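# Unstack one tumbler and stand it upright nearby

## Task

Lift any one of the four loose stacked tumblers off the stack and set it down on the table standing with its open end facing up, with a gap to the stack at least as wide as one tumbler. The remaining three must stay stacked, open ends down, in their original spot. Everything must stay in place without the robot holding it; release the tumbler and pull the hand away at the end.

## Robot and tools

ROBOT. One arm with six joints ends in a five-finger right hand. Its control point, the hand point, sits 0.05 m in front of the palm, where the index pad would meet the thumb tip in a pinch. In the hand point's own axes, +z runs along straightened fingers, +y points out of the palm, and +x runs across the palm toward the little finger. Straight fingers extend 0.06 to 0.07 m past the point along +z. Across the palm the hand spans 0.08 m on the little-finger side; on the thumb side it spans 0.02 m when the thumb is swung in front of the palm and up to 0.09 m otherwise. A bracket on the little-finger side of the wrist stands 0.03 m further out along +y and 0.11 m across; it can strike things.

SCENE FRAME. Positions in results are in metres; the origin is on the table top below the arm base, +z up, +y to the left when facing along +x. Orientation is given as a quaternion wxyz. Reported positions get less accurate at long reach.

THE ROW. Every motion uses one row of 14 numbers, each between -1 and 1, in this order: dx, dy, dz, rx, ry, rz, little, ring, middle, index, thumb_bend, thumb_turn, force_limit, speed. The first six are an offset, not a pose: they are measured in the hand point's own axes from the hand point pose printed in the most recent result showing it (for later calls inside the same reply, or before any result has shown it, from where the robot is when the action begins). Each row in a list is counted from that same base, not from the row before. Scale: 1.0 equals 0.6 m for dx, dy, dz and 180 degrees for the rotation vector rx, ry, rz. All zeros means return to the base pose, not stay still. The next six are absolute finger targets: for the four fingers +1 is straight and -1 curled fully into the palm; thumb_bend +1 straight, -1 fully bent; thumb_turn +1 beside the palm, -1 across in front of it. A pinch is roughly index -0.22, thumb_bend -0.75, thumb_turn -0.57. force_limit maps linearly from about 0 N (-1) to 10 N (+1) at the fingertip (thumb motors up to 15 N); it only stops closing. speed maps from nearly zero (-1) to full (+1), where a full finger travel takes 0.6 s. Close at speed -0.9 or below for a soft grip. A motor moves only when its target changes by at least 0.01; resending identical numbers keeps a grip. To grip harder, raise force_limit and send a target closed beyond hand_measured; to loosen, send one more open than hand_measured. The whole hand can enclose objects 0.035 to 0.08 m wide with the thumb swung in front first.

TOOLS.
execute_actions: "actions" holds at most one item. Empty list: just report state (with pictures). An item with "rows" (1 to 15 rows) and "steps" (6 to 15, default 15; 1/30 s each) applies one row per step, repeating the last. An item with only "steps" (up to 300) is a wait counted from the previous result, including reply time. "pictures": true adds camera images.
move: "target" is one 14-number row as above; the hand point travels a straight path toward it, lasting 0.5 to 10 s. "speed" in m/s, 0.002 to 0.5 (default 0.25; turning up to twice that in rad/s). Optional "stop_force" in N, 9 to 40: the path halts when the wrist sensor senses that much extra push opposing the motion, then backs up two steps. Use it only on non-turning moves, slowly, and omit it when pulling away from something you touch. Finger values are sent at the start.
wait: "seconds" 0 to 10; nothing new is sent.
zoom_image: "camera" (cam_head_left, cam_head_right, cam_high, cam_low, cam_wrist) and "region" [x0, y0, x1, y1] in pixels, at most 504 by 504, origin top-left.
show_instructions: shows the reference page.
finished_scene: "scene" is the current scene's number; irreversible, and it grades the result.

MOTION LIMITS. Each step the commanded pose is clipped to within 100 mm and 16 degrees of the measured one, and arm motion lags about 0.17 s. A large offset may need several calls; check the printed pose and command the remainder. Position wins over orientation when both cannot be met. The last 6 steps of every action run after its result, while you think.

RESULTS. The state line gives pose and velocities. HELD marks steps where the clearance check withheld your row; "pose unreachable" means it altered or blocked the command. A move adds a "move:" line: done, contact (stop_force ended it), held, off_target, moving or fault, plus limits (paced = clipped, held = some steps blocked) and distance to target. "Hand target" shows where the controller is heading. Hand lists (hand_measured, hand_stopped_by, hand_load_n, in motor order) show positions, why each motor stopped (moving, target, force, stalled, fault) and fingertip loads, positive when pushed open; loads near zero mean the grip was lost. Wrist force/torque are in hand axes, noisy, with offsets, saturating near 50 N.

AVOID. The arm is stiff: aiming even slightly into a firm surface, or touching fast, can trigger a fault stop (joint torque over limits, or 150 N outside force) lasting 10 s. Holding loads heats motors; warnings start at 70 °C and brakes lock at 85 °C. Do not drop, slam or shove tumblers, do not disturb the remaining stack, and never let anything leave the table. Objects may occasionally be nudged by outside pushes.

Each tool is called in YAML: its name, and indented under it one key for each argument.

Reference images:

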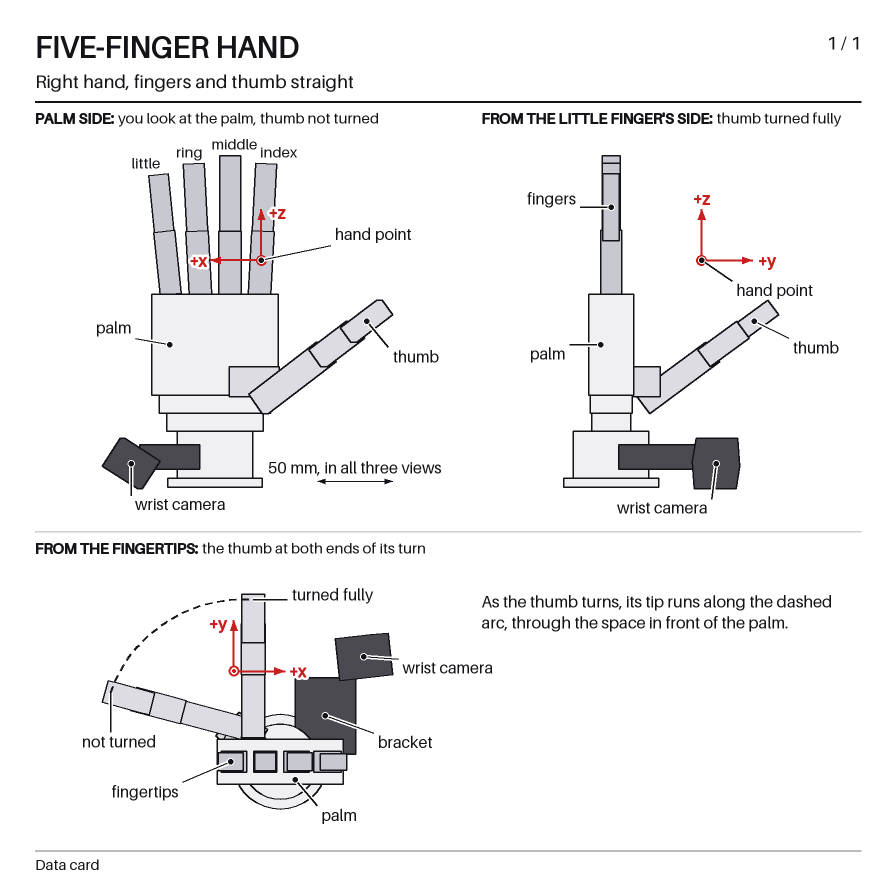

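## Session

execute_actions:
  actions: []

Scene clock: 0.00 s of 6600.00 s.
end_effector_position=(+0.7681, -0.3406, +0.1906) hand_measured=(+1.000, +1.000, +1.000, +1.000, +1.000, +1.000) hand_load_n=(+0.0, +0.0, +0.0, +0.0, +0.0, +0.0) hand_stopped_by=(target, target, target, target, target, target) hand_force_limit=0.00 hand_speed=-0.80 end_effector_quat_wxyz=(+0.078, +0.976, +0.048, +0.198) end_effector_velocity=(-0.000, -0.000, +0.000) end_effector_angular_velocity=(-0.000, +0.000, -0.000)
Joint positions: [-0.543 -0.75   0.832  0.634  0.967  1.184]
Joint velocities: [-0. -0.  0.  0.  0.  0.]
Joint torques (N m, as the arm reports them, + toward a larger angle): no reading
Motor temperatures (°C, as the motors report them): [23 25 22 28 31 31]
Wrist force (N, on the end effector, along its own x y z axes, offset not removed): no reading
Wrist torque (N m, same axes, about the end effector's origin, offset not removed): no reading
Hand target: +0.768, -0.341, +0.191; +0.078, +0.976, +0.048, +0.198

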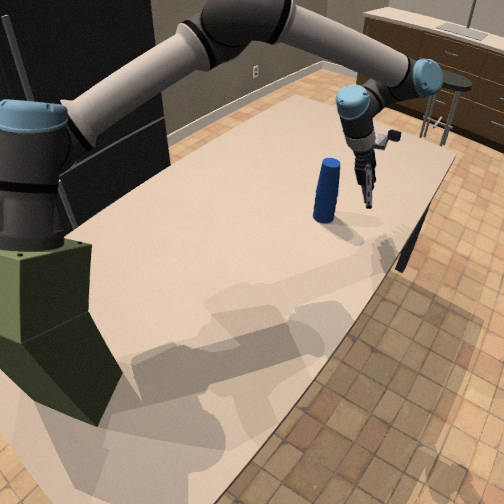

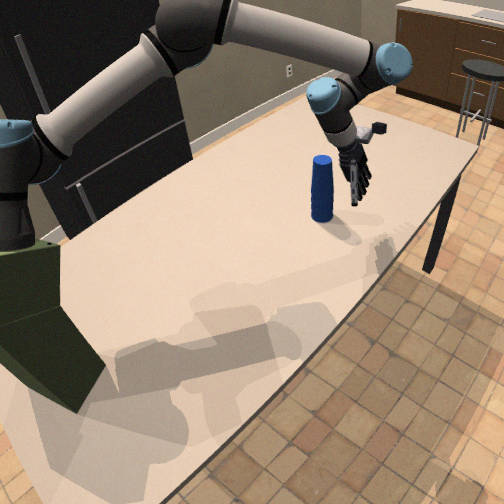

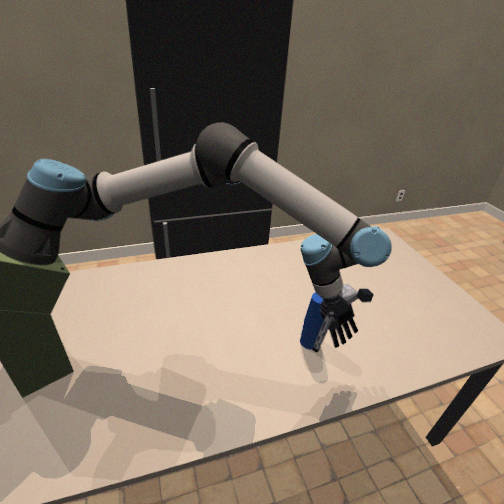

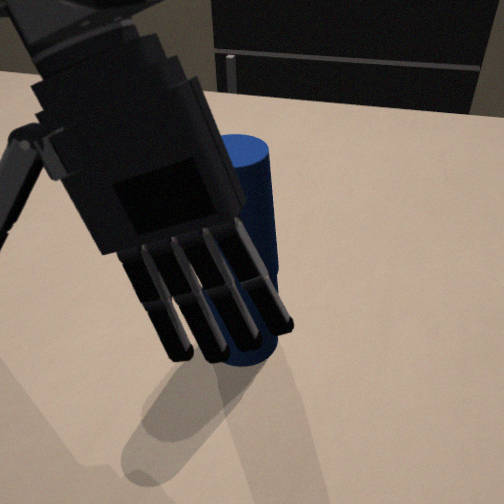

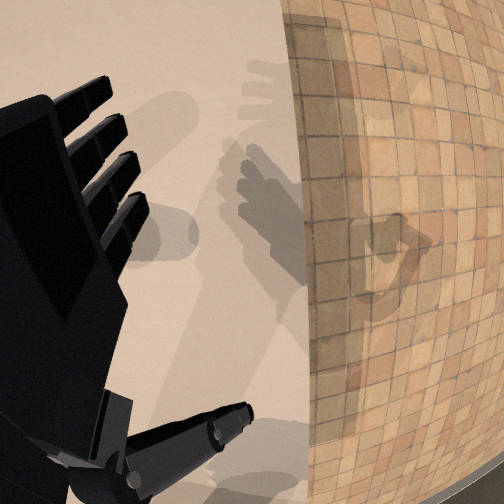

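zoom_image:
  camera: "cam_head_left"
  region: [270, 130, 400, 260]

zoom_image:
  camera: "cam_head_right"
  region: [270, 120, 400, 250]

zoom_image:
  camera: "cam_high"
  region: [260, 250, 400, 390]

zoom_image:
  camera: "cam_low"
  region: [150, 100, 350, 400]

Region (270, 130, 400, 260) of cam_head_left's 504x504 image, scaled by 3.877, with more detail than that image has.

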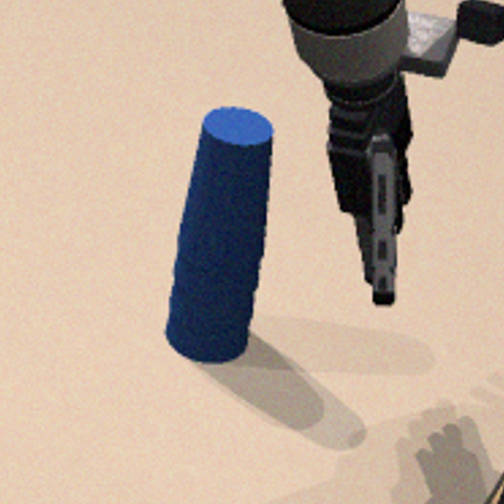

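Region (270, 120, 400, 250) of cam_head_right's 504x504 image, scaled by 3.877, with more detail than that image has.

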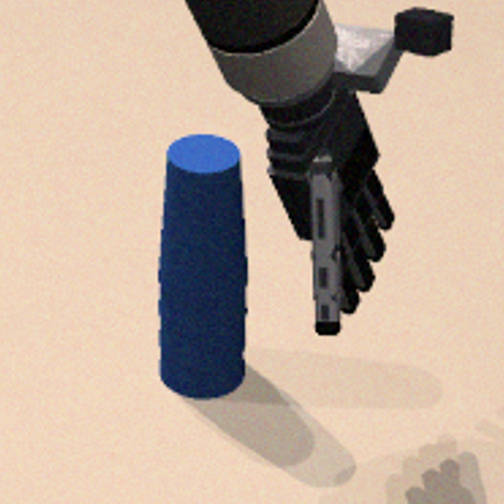

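Region (260, 250, 400, 390) of cam_high's 504x504 image, scaled by 3.600, with more detail than that image has.

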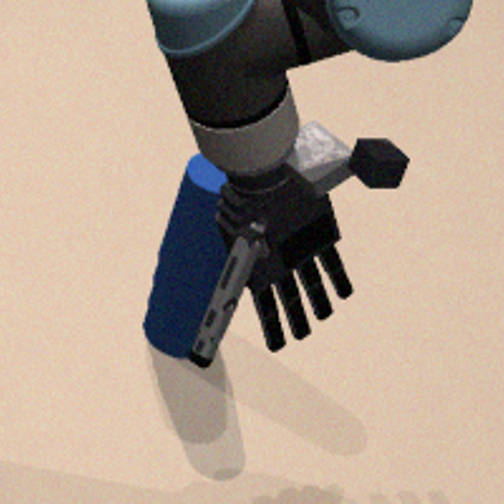

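Region (150, 100, 350, 400) of cam_low's 504x504 image, scaled by 1.680, with more detail than that image has.

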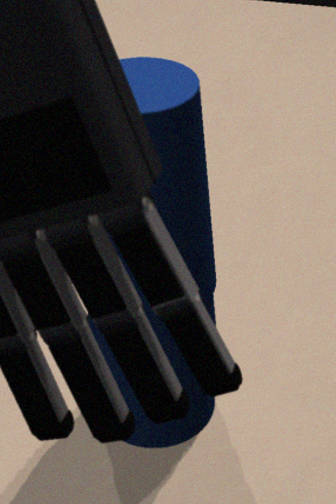

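zoom_image:
  camera: "cam_head_right"
  region: [295, 145, 355, 230]

zoom_image:
  camera: "cam_head_left"
  region: [295, 145, 355, 230]

zoom_image:
  camera: "cam_low"
  region: [200, 120, 310, 380]

zoom_image:
  camera: "cam_high"
  region: [290, 280, 350, 360]

Region (295, 145, 355, 230) of cam_head_right's 504x504 image, scaled by 5.929, with more detail than that image has; it fills the left 356 columns of this view, and the rest is white.

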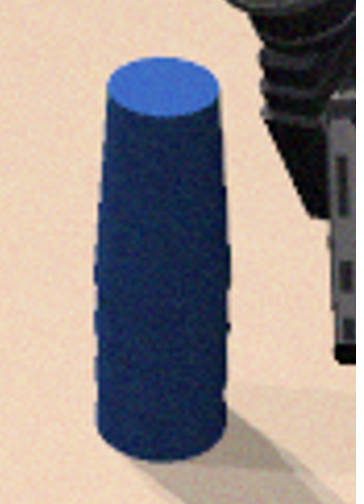

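Region (295, 145, 355, 230) of cam_head_left's 504x504 image, scaled by 5.929, with more detail than that image has; it fills the left 356 columns of this view, and the rest is white.

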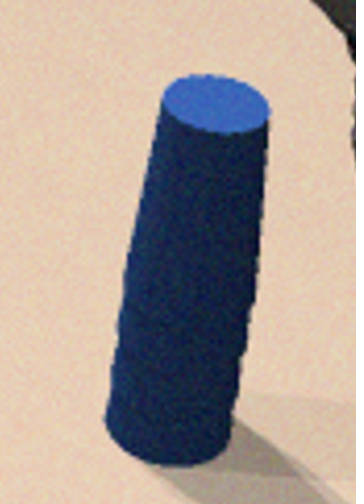

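Region (200, 120, 310, 380) of cam_low's 504x504 image, scaled by 1.938, with more detail than that image has; it fills the left 213 columns of this view, and the rest is white.

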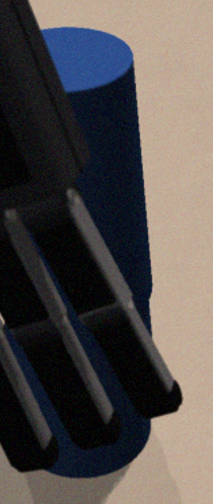

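Region (290, 280, 350, 360) of cam_high's 504x504 image, scaled by 6.300, with more detail than that image has; it fills the left 378 columns of this view, and the rest is white.

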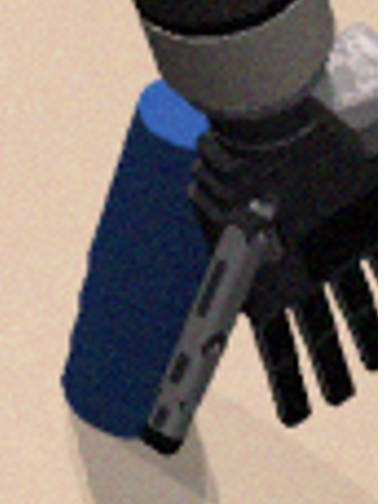

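move:
  target: [-0.2252, -0.0560, -0.3050, -0.4855, -0.0799, -0.7511, 1, 1, 1, 1, 1, -1, 0, 0.5]
  speed: 0.4

Scene clock: 31.73 s of 6600.00 s.
end_effector_position=(+0.5699, -0.3000, +0.2997) hand_measured=(+1.000, +1.000, +1.000, +1.000, +1.000, -1.000) hand_load_n=(+0.0, +0.0, +0.0, +0.0, +0.0, +0.0) hand_stopped_by=(target, target, target, target, target, target) hand_force_limit=0.00 hand_speed=0.50 end_effector_quat_wxyz=(+0.701, +0.092, +0.701, -0.094) end_effector_velocity=(+0.000, -0.000, +0.001) end_effector_angular_velocity=(-0.006, +0.000, +0.007)
Joint positions: [-0.84  -0.809  2.177 -1.943  1.054 -0.827]
Joint velocities: [-0.003  0.001 -0.002 -0.007 -0.007 -0.001]
Joint torques (N m, as the arm reports them, + toward a larger angle): [-33.92 -17.15 -12.41  -3.94  -1.25  -1.42]
Motor temperatures (°C, as the motors report them): [23 25 22 28 31 31]
Wrist force (N, on the end effector, along its own x y z axes, offset not removed): [2.4 0.0 -0.2]
Wrist torque (N m, same axes, about the end effector's origin, offset not removed): [-0.09 -0.22 0.11]
Hand target: +0.570, -0.300, +0.300; +0.701, +0.092, +0.701, -0.094
Off the commanded pose: 0.000 m, 0 deg.
Kept back: nothing.
After step 90, 24.63 s passed at rest.
move: done
camera_calibration (this result's frames):
cam_wrist: T_world_to_cam=[[0.212657, 0.966438, 0.144134, 0.126572], [-0.573267, 0.0039442, 0.819359, 0.0816014], [0.791291, -0.25687, 0.554866, -0.566192], [0, 0, 0, 1]] pos_world=[0.467886, -0.268083, 0.229056]

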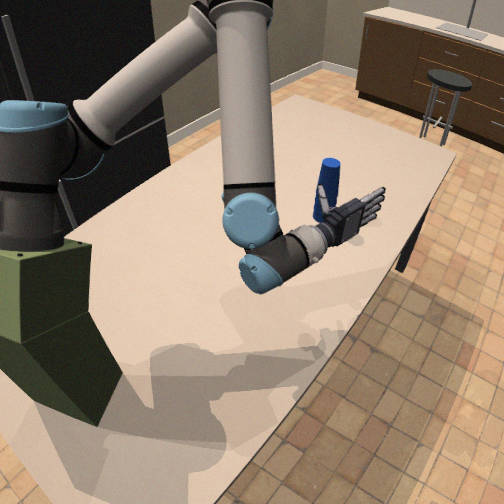

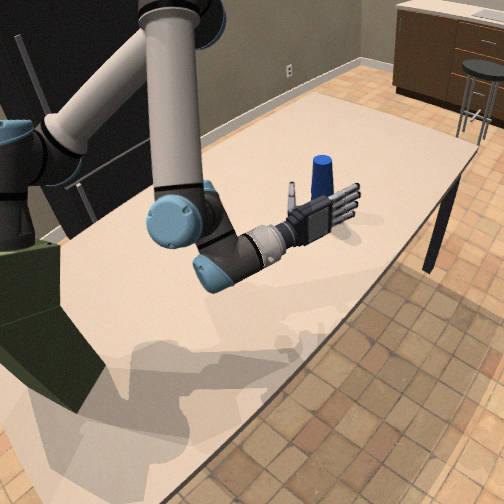

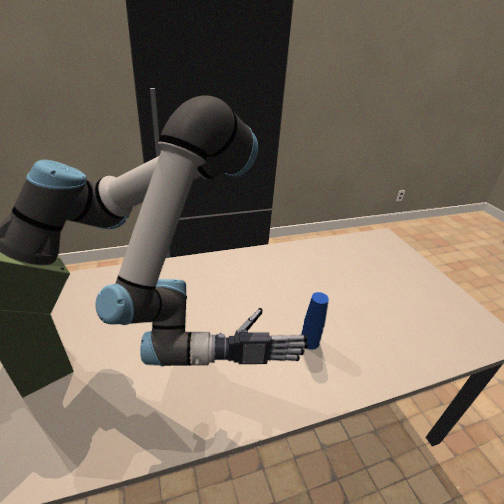

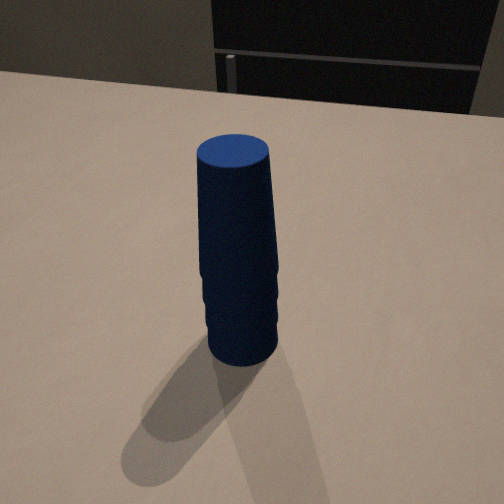

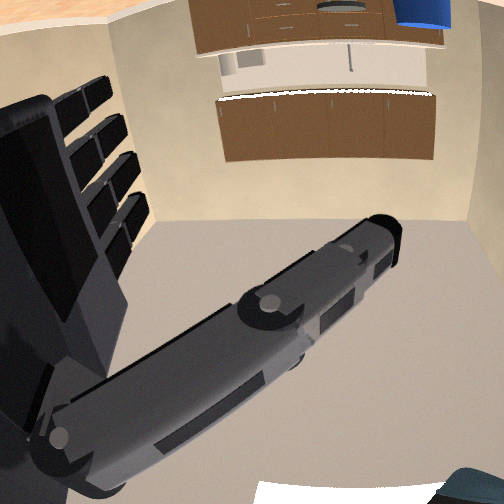

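zoom_image:
  camera: "cam_low"
  region: [160, 110, 320, 390]

zoom_image:
  camera: "cam_high"
  region: [220, 270, 360, 390]

Region (160, 110, 320, 390) of cam_low's 504x504 image, scaled by 1.800, with more detail than that image has; it fills the left 288 columns of this view, and the rest is white.

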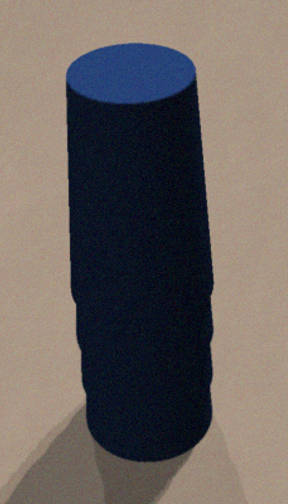

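Region (220, 270, 360, 390) of cam_high's 504x504 image, scaled by 3.600, with more detail than that image has; it fills the top 432 rows of this view, and the rest is white.

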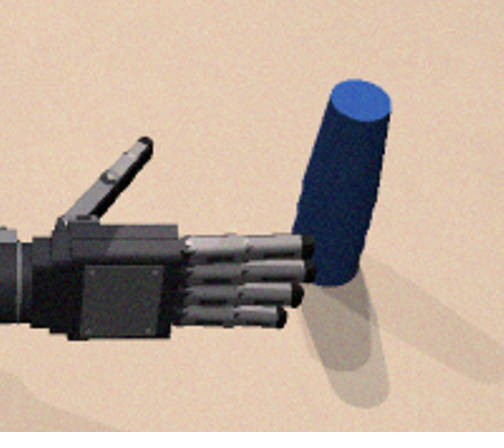

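zoom_image:
  camera: "cam_head_left"
  region: [290, 140, 410, 260]

zoom_image:
  camera: "cam_head_right"
  region: [260, 140, 380, 260]

Region (290, 140, 410, 260) of cam_head_left's 504x504 image, scaled by 4.200, with more detail than that image has.

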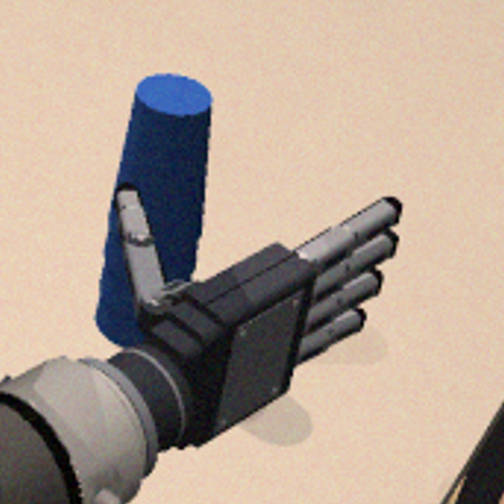

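Region (260, 140, 380, 260) of cam_head_right's 504x504 image, scaled by 4.200, with more detail than that image has.

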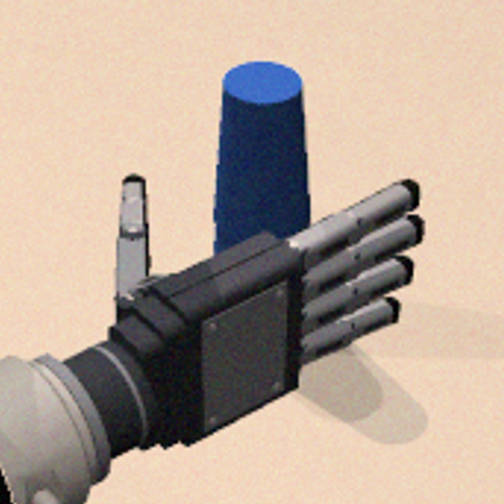

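move:
  target: [0.2245, 0.3012, 0.0920, 0, 0, 0, 1, 1, 1, 1, 1, -1, 0, 0.5]
  speed: 0.25

Scene clock: 36.80 s of 6600.00 s.
end_effector_position=(+0.6704, -0.1399, +0.1650) hand_measured=(+1.000, +1.000, +1.000, +1.000, +1.000, -1.000) hand_load_n=(+0.0, +0.0, +0.0, +0.0, +0.0, +0.0) hand_stopped_by=(target, target, target, target, target, target) hand_force_limit=0.00 hand_speed=0.50 end_effector_quat_wxyz=(+0.701, +0.093, +0.701, -0.094) end_effector_velocity=(+0.000, +0.001, -0.001) end_effector_angular_velocity=(+0.001, +0.001, -0.002)
Joint positions: [-0.328 -0.734  1.978 -1.737  1.498 -1.096]
Joint velocities: [ 0.003  0.002 -0.003  0.003  0.004 -0.001]
Joint torques (N m, as the arm reports them, + toward a larger angle): [ -5.99 -24.48 -10.86   1.22   3.87  -1.32]
Motor temperatures (°C, as the motors report them): [23 25 22 28 31 31]
Wrist force (N, on the end effector, along its own x y z axes, offset not removed): [-0.2 1.4 1.2]
Wrist torque (N m, same axes, about the end effector's origin, offset not removed): [-0.06 0.21 0.03]
Hand target: +0.671, -0.140, +0.165; +0.701, +0.093, +0.701, -0.094
Off the commanded pose: 0.000 m, 0 deg.
Kept back: nothing.
After step 90, 0.57 s passed at rest.
move: done
camera_calibration (this result's frames):
cam_wrist: T_world_to_cam=[[0.212796, 0.966291, 0.14491, -0.0303184], [-0.573745, 0.00352481, 0.819027, 0.249293], [0.790908, -0.257427, 0.555155, -0.529802], [0, 0, 0, 1]] pos_world=[0.568506, -0.107968, 0.0943379]

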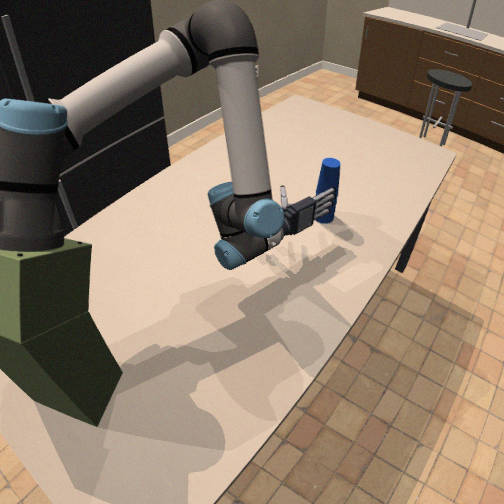

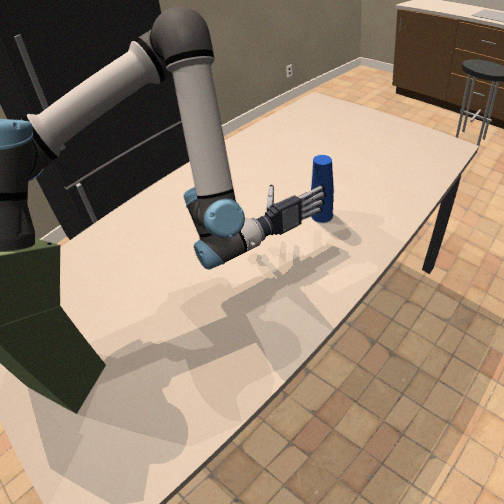

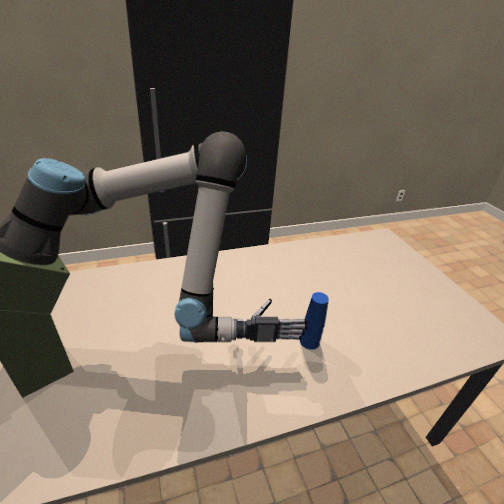

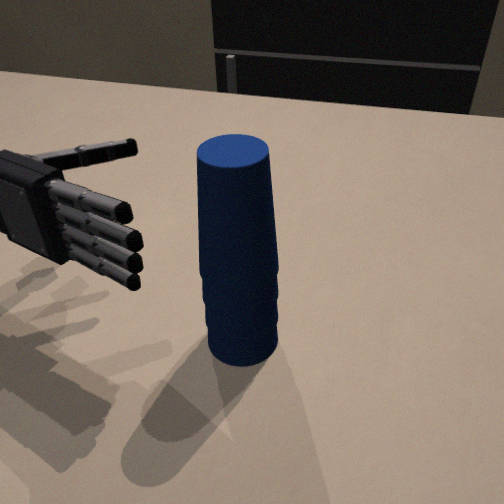

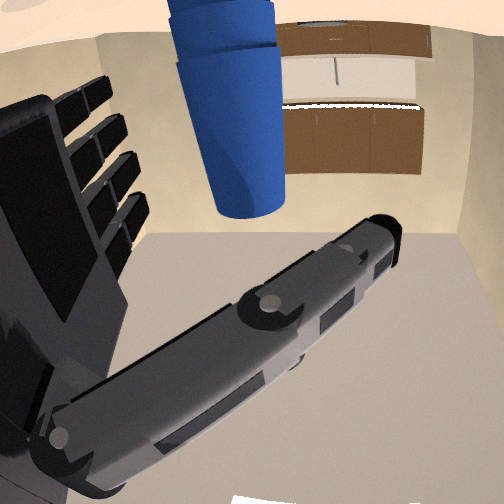

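zoom_image:
  camera: "cam_wrist"
  region: [90, 0, 330, 240]

zoom_image:
  camera: "cam_low"
  region: [0, 100, 320, 400]

zoom_image:
  camera: "cam_high"
  region: [230, 270, 350, 370]

Region (90, 0, 330, 240) of cam_wrist's 504x504 image, scaled by 2.100, with more detail than that image has.

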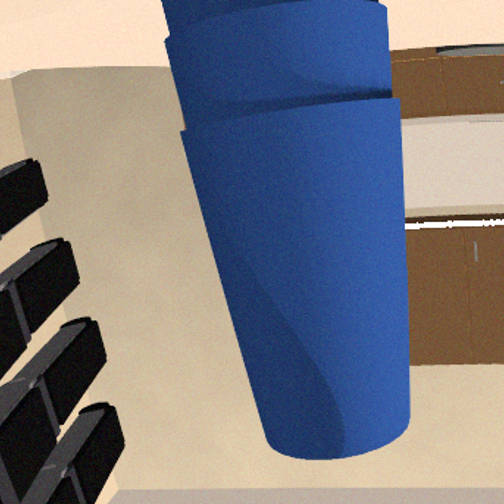

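Region (0, 100, 320, 400) of cam_low's 504x504 image, scaled by 1.575, with more detail than that image has; it fills the top 472 rows of this view, and the rest is white.

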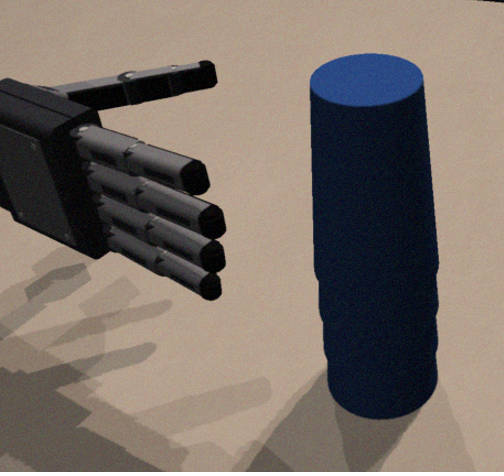

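Region (230, 270, 350, 370) of cam_high's 504x504 image, scaled by 4.200, with more detail than that image has.

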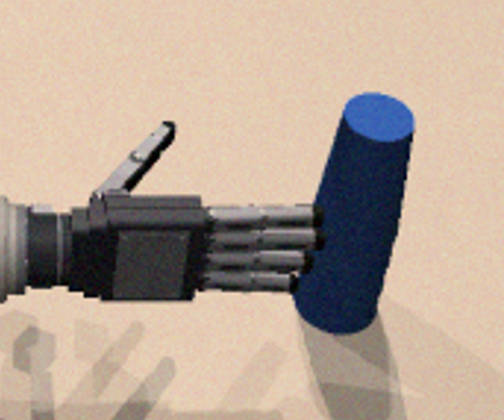

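move:
  target: [0, 0.0100, 0.1433, 0, 0, 0, 1, 1, 1, 1, 1, -1, 0, 0.5]
  speed: 0.1

Scene clock: 40.83 s of 6600.00 s.
end_effector_position=(+0.7549, -0.1565, +0.1651) hand_measured=(+1.000, +1.000, +1.000, +1.000, +1.000, -1.000) hand_load_n=(+0.0, +0.0, +0.0, +0.0, +0.0, +0.0) hand_stopped_by=(target, target, target, target, target, target) hand_force_limit=0.00 hand_speed=0.50 end_effector_quat_wxyz=(+0.701, +0.093, +0.701, -0.094) end_effector_velocity=(+0.001, -0.000, -0.001) end_effector_angular_velocity=(+0.001, +0.001, -0.000)
Joint positions: [-0.307 -0.749  1.764 -1.508  1.516 -1.106]
Joint velocities: [ 0.001  0.001 -0.004  0.005  0.    -0.   ]
Joint torques (N m, as the arm reports them, + toward a larger angle): [ -7.55 -28.53 -12.84   1.06   3.53  -1.43]
Motor temperatures (°C, as the motors report them): [23 25 22 28 31 31]
Wrist force (N, on the end effector, along its own x y z axes, offset not removed): [0.3 1.6 1.1]
Wrist torque (N m, same axes, about the end effector's origin, offset not removed): [0.05 0.13 0.00]
Hand target: +0.755, -0.157, +0.165; +0.701, +0.093, +0.701, -0.094
Off the commanded pose: 0.000 m, 0 deg.
Kept back: nothing.
move: done
camera_calibration (this result's frames):
cam_wrist: T_world_to_cam=[[0.212787, 0.966289, 0.14494, -0.0322943], [-0.573781, 0.00350593, 0.819001, 0.297726], [0.790883, -0.257437, 0.555184, -0.600923], [0, 0, 0, 1]] pos_world=[0.652961, -0.124538, 0.0944658]

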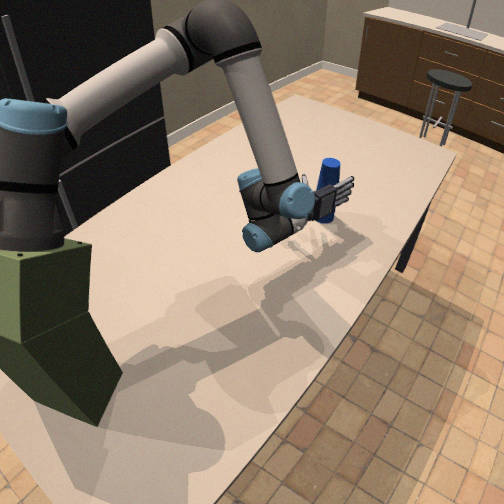

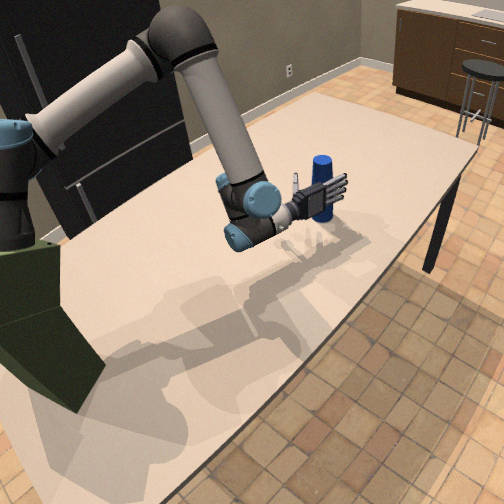

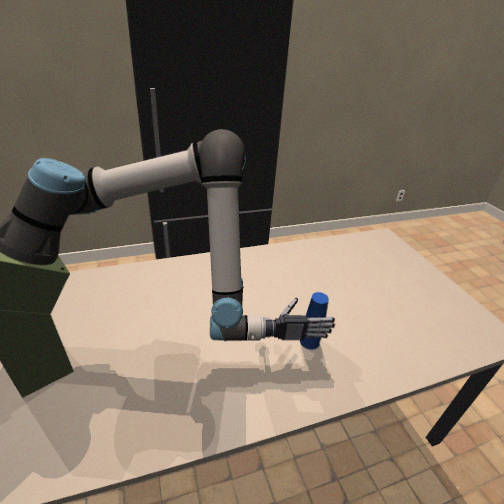

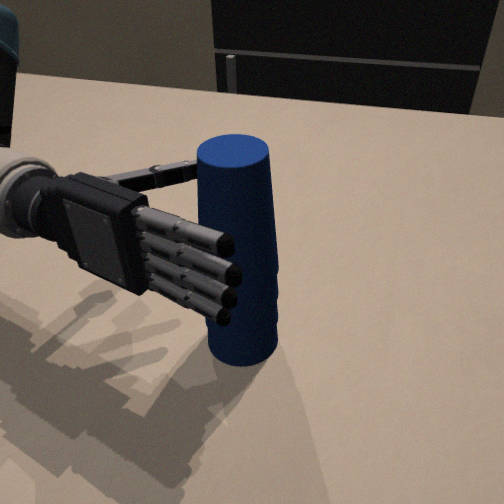

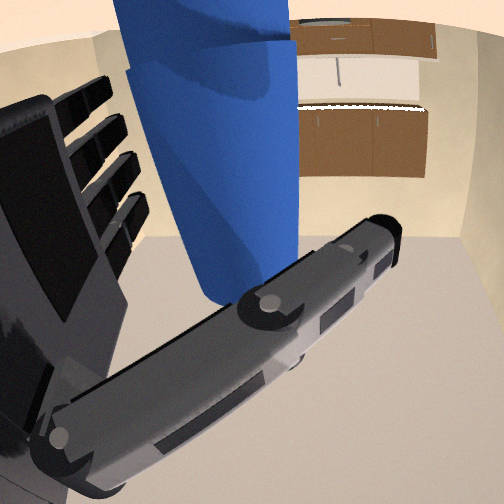

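zoom_image:
  camera: "cam_wrist"
  region: [80, 0, 340, 320]

zoom_image:
  camera: "cam_high"
  region: [250, 270, 370, 370]

zoom_image:
  camera: "cam_low"
  region: [40, 100, 340, 400]

Region (80, 0, 340, 320) of cam_wrist's 504x504 image, scaled by 1.575, with more detail than that image has; it fills the left 410 columns of this view, and the rest is white.

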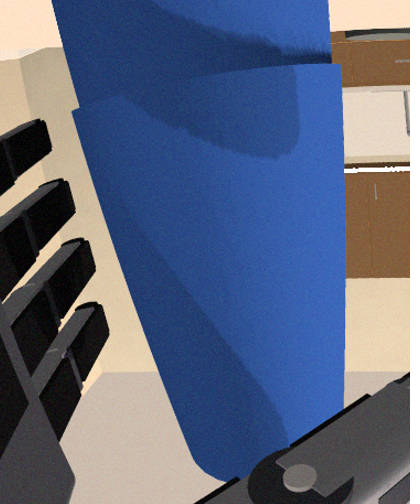

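Region (250, 270, 370, 370) of cam_high's 504x504 image, scaled by 4.200, with more detail than that image has.

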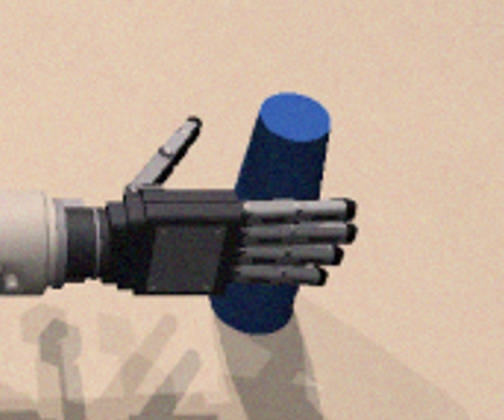

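Region (40, 100, 340, 400) of cam_low's 504x504 image, scaled by 1.680, with more detail than that image has.

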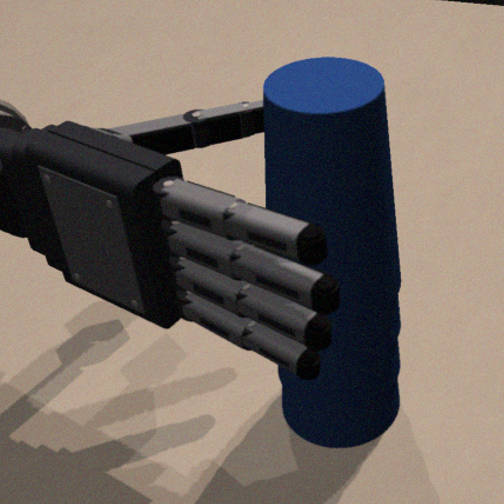

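move:
  target: [0.0133, 0.0092, 0.0717, 0, 0, 0, 1, 1, 1, 1, 1, -1, 0, 0.5]
  speed: 0.04

Scene clock: 43.93 s of 6600.00 s.
end_effector_position=(+0.7977, -0.1624, +0.1572) hand_measured=(+1.000, +1.000, +1.000, +1.000, +1.000, -1.000) hand_load_n=(+0.0, +0.0, +0.0, +0.0, +0.0, +0.0) hand_stopped_by=(target, target, target, target, target, target) hand_force_limit=0.00 hand_speed=0.50 end_effector_quat_wxyz=(+0.701, +0.093, +0.701, -0.094) end_effector_velocity=(+0.002, -0.000, -0.000) end_effector_angular_velocity=(+0.000, +0.000, +0.000)
Joint positions: [-0.29  -0.723  1.631 -1.4    1.532 -1.114]
Joint velocities: [ 0.001  0.001 -0.005  0.005  0.    -0.   ]
Joint torques (N m, as the arm reports them, + toward a larger angle): [ -7.81 -29.75 -14.65   0.8    3.46  -1.42]
Motor temperatures (°C, as the motors report them): [23 25 22 28 31 31]
Wrist force (N, on the end effector, along its own x y z axes, offset not removed): [2.3 1.3 -0.5]
Wrist torque (N m, same axes, about the end effector's origin, offset not removed): [0.16 -0.15 0.06]
Hand target: +0.798, -0.162, +0.157; +0.701, +0.093, +0.701, -0.094
Off the commanded pose: 0.000 m, 0 deg.
Kept back: nothing.
move: done
camera_calibration (this result's frames):
cam_wrist: T_world_to_cam=[[0.212788, 0.966285, 0.144967, -0.0346074], [-0.573802, 0.00348976, 0.818987, 0.328778], [0.790868, -0.257453, 0.555199, -0.631891], [0, 0, 0, 1]] pos_world=[0.69576, -0.130389, 0.0865771]

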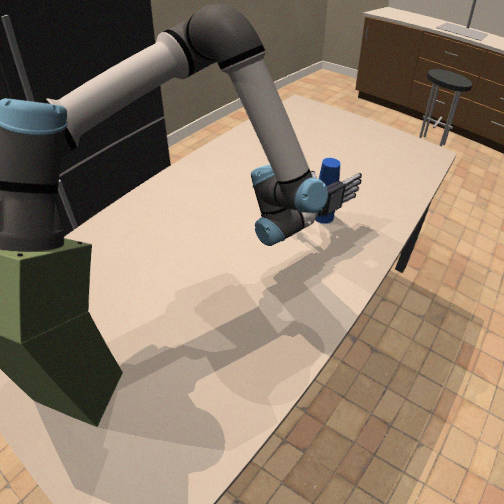

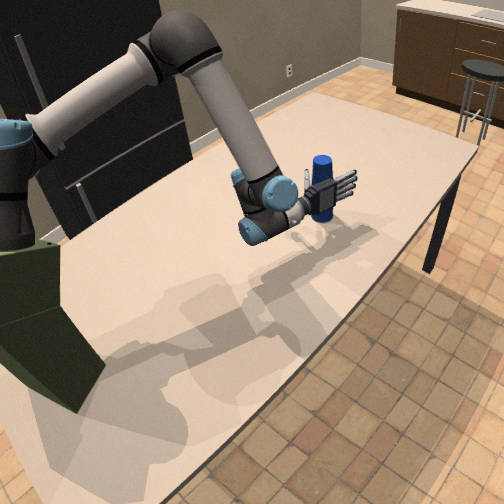

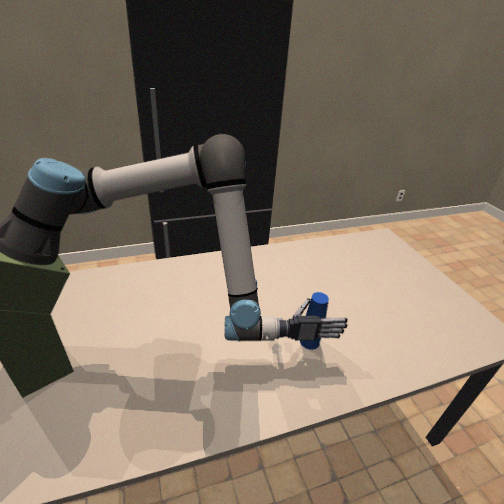

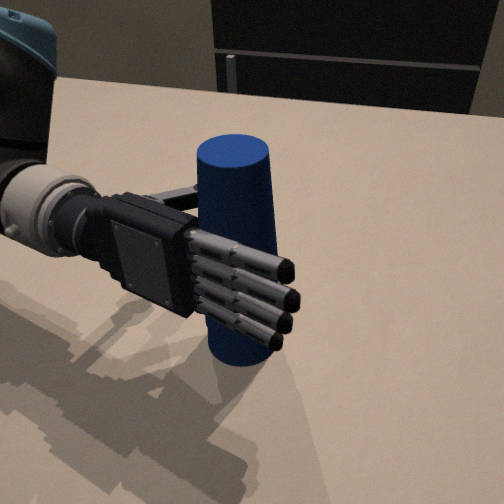

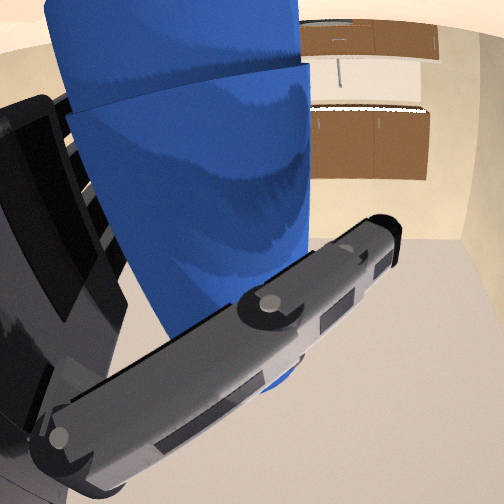

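zoom_image:
  camera: "cam_wrist"
  region: [0, 0, 400, 420]

zoom_image:
  camera: "cam_high"
  region: [260, 270, 380, 370]

zoom_image:
  camera: "cam_low"
  region: [80, 100, 340, 400]

Region (0, 0, 400, 420) of cam_wrist's 504x504 image, scaled by 1.200, with more detail than that image has; it fills the left 480 columns of this view, and the rest is white.

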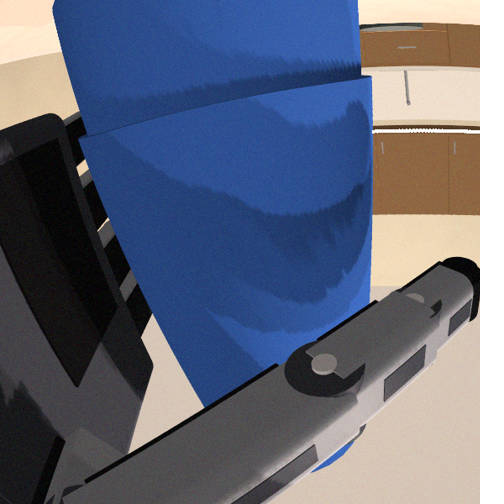

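Region (260, 270, 380, 370) of cam_high's 504x504 image, scaled by 4.200, with more detail than that image has.

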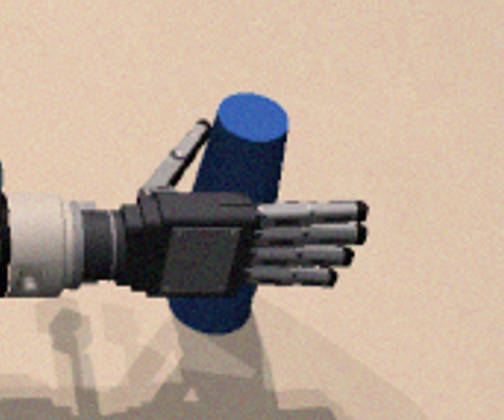

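Region (80, 100, 340, 400) of cam_low's 504x504 image, scaled by 1.680, with more detail than that image has; it fills the left 437 columns of this view, and the rest is white.

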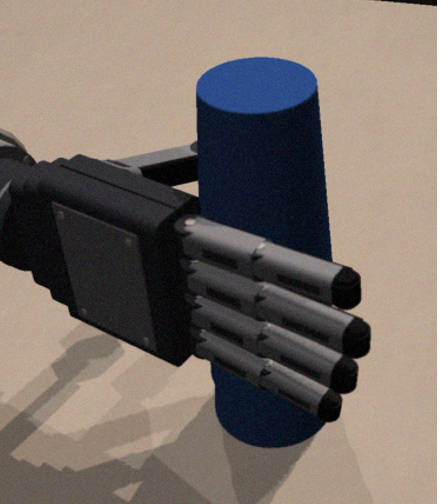

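execute_actions:
  actions:
    - {"rows": [[0, 0, 0, 0, 0, 0, 1, 0.45, 0.45, 0.45, 1, -1, -0.6, -0.4]], "steps": 15}
  pictures: true

Scene clock: 45.67 s of 6600.00 s.
end_effector_position=(+0.7978, -0.1624, +0.1572) hand_measured=(+1.000, +0.804, +0.804, +0.804, +1.000, -1.000) hand_load_n=(+0.0, +0.0, +0.0, +0.0, +0.0, +0.0) hand_stopped_by=(target, moving, moving, moving, target, target) hand_force_limit=-0.60 hand_speed=-0.40 end_effector_quat_wxyz=(+0.701, +0.093, +0.701, -0.094) end_effector_velocity=(-0.001, -0.000, -0.001) end_effector_angular_velocity=(+0.001, +0.002, -0.001)
Joint positions: [-0.29  -0.723  1.63  -1.4    1.532 -1.115]
Joint velocities: [-0.     0.     0.002 -0.    -0.     0.   ]
Joint torques (N m, as the arm reports them, + toward a larger angle): [-17.37 -49.52   6.86  -3.64   2.3   -0.9 ]
Motor temperatures (°C, as the motors report them): [23 25 22 28 31 31]
Wrist force (N, on the end effector, along its own x y z axes, offset not removed): [0.0 2.9 0.3]
Wrist torque (N m, same axes, about the end effector's origin, offset not removed): [0.42 0.16 -0.03]
Steps of this call (steps 1 to 43: nothing new was sent; steps 44 to 52: the first 9 steps of this action). Readings (end_effector_position | what the end effector reports):
44: (+0.7979, -0.1624, +0.1572) | hand_measured=(+1.000, +1.000, +1.000, +1.000, +1.000, -1.000) hand_load_n=(+0.0, +0.0, +0.0, +0.0, +0.0, +0.0) hand_stopped_by=(target, moving, moving, moving, target, target) hand_force_limit=-0.60 hand_speed=-0.40
45: (+0.7979, -0.1624, +0.1572) | hand_measured=(+1.000, +1.000, +1.000, +1.000, +1.000, -1.000) hand_load_n=(+0.0, +0.0, +0.0, +0.0, +0.0, +0.0) hand_stopped_by=(target, moving, moving, moving, target, target) hand_force_limit=-0.60 hand_speed=-0.40
47: (+0.7979, -0.1624, +0.1572) | hand_measured=(+1.000, +0.970, +0.970, +0.970, +1.000, -1.000) hand_load_n=(+0.0, +0.0, +0.0, +0.0, +0.0, +0.0) hand_stopped_by=(target, moving, moving, moving, target, target) hand_force_limit=-0.60 hand_speed=-0.40
51: (+0.7978, -0.1624, +0.1572) | hand_measured=(+1.000, +0.836, +0.836, +0.836, +1.000, -1.000) hand_load_n=(+0.0, +0.0, +0.0, +0.0, +0.0, +0.0) hand_stopped_by=(target, moving, moving, moving, target, target) hand_force_limit=-0.60 hand_speed=-0.40
52: the state above
camera_calibration (this result's frames):
cam_wrist: T_world_to_cam=[[0.212728, 0.966299, 0.144959, -0.0345743], [-0.573884, 0.00348767, 0.818929, 0.328931], [0.790825, -0.257399, 0.555285, -0.631913], [0, 0, 0, 1]] pos_world=[0.695856, -0.130392, 0.0865328]

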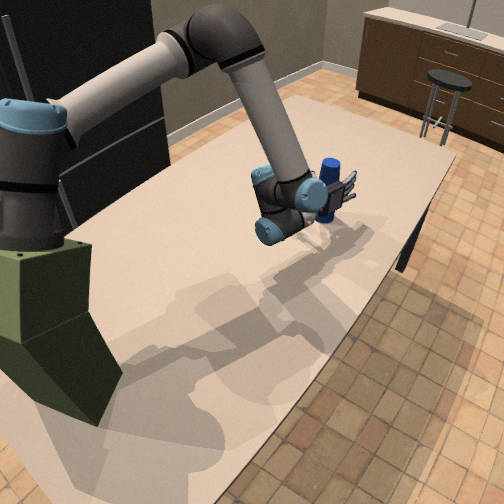

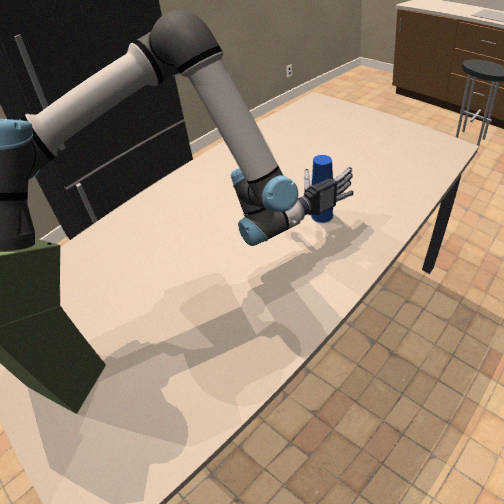

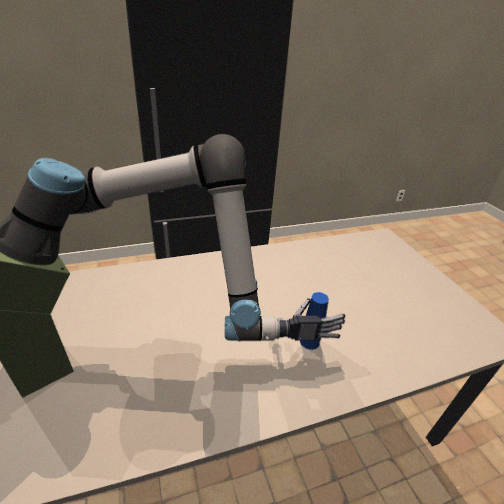

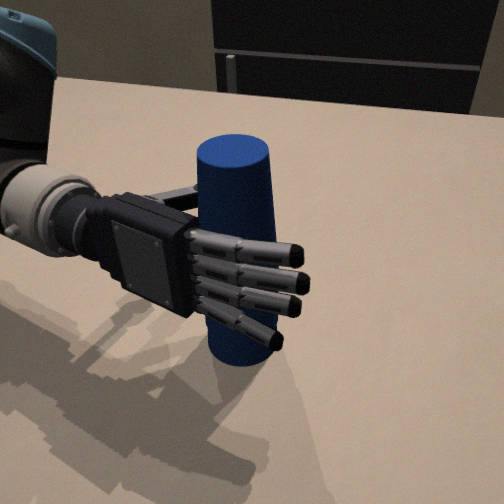

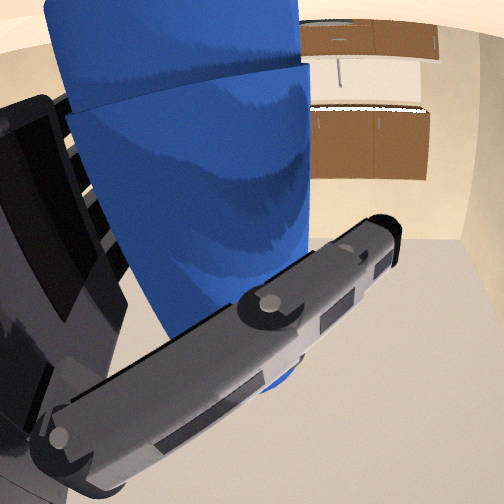

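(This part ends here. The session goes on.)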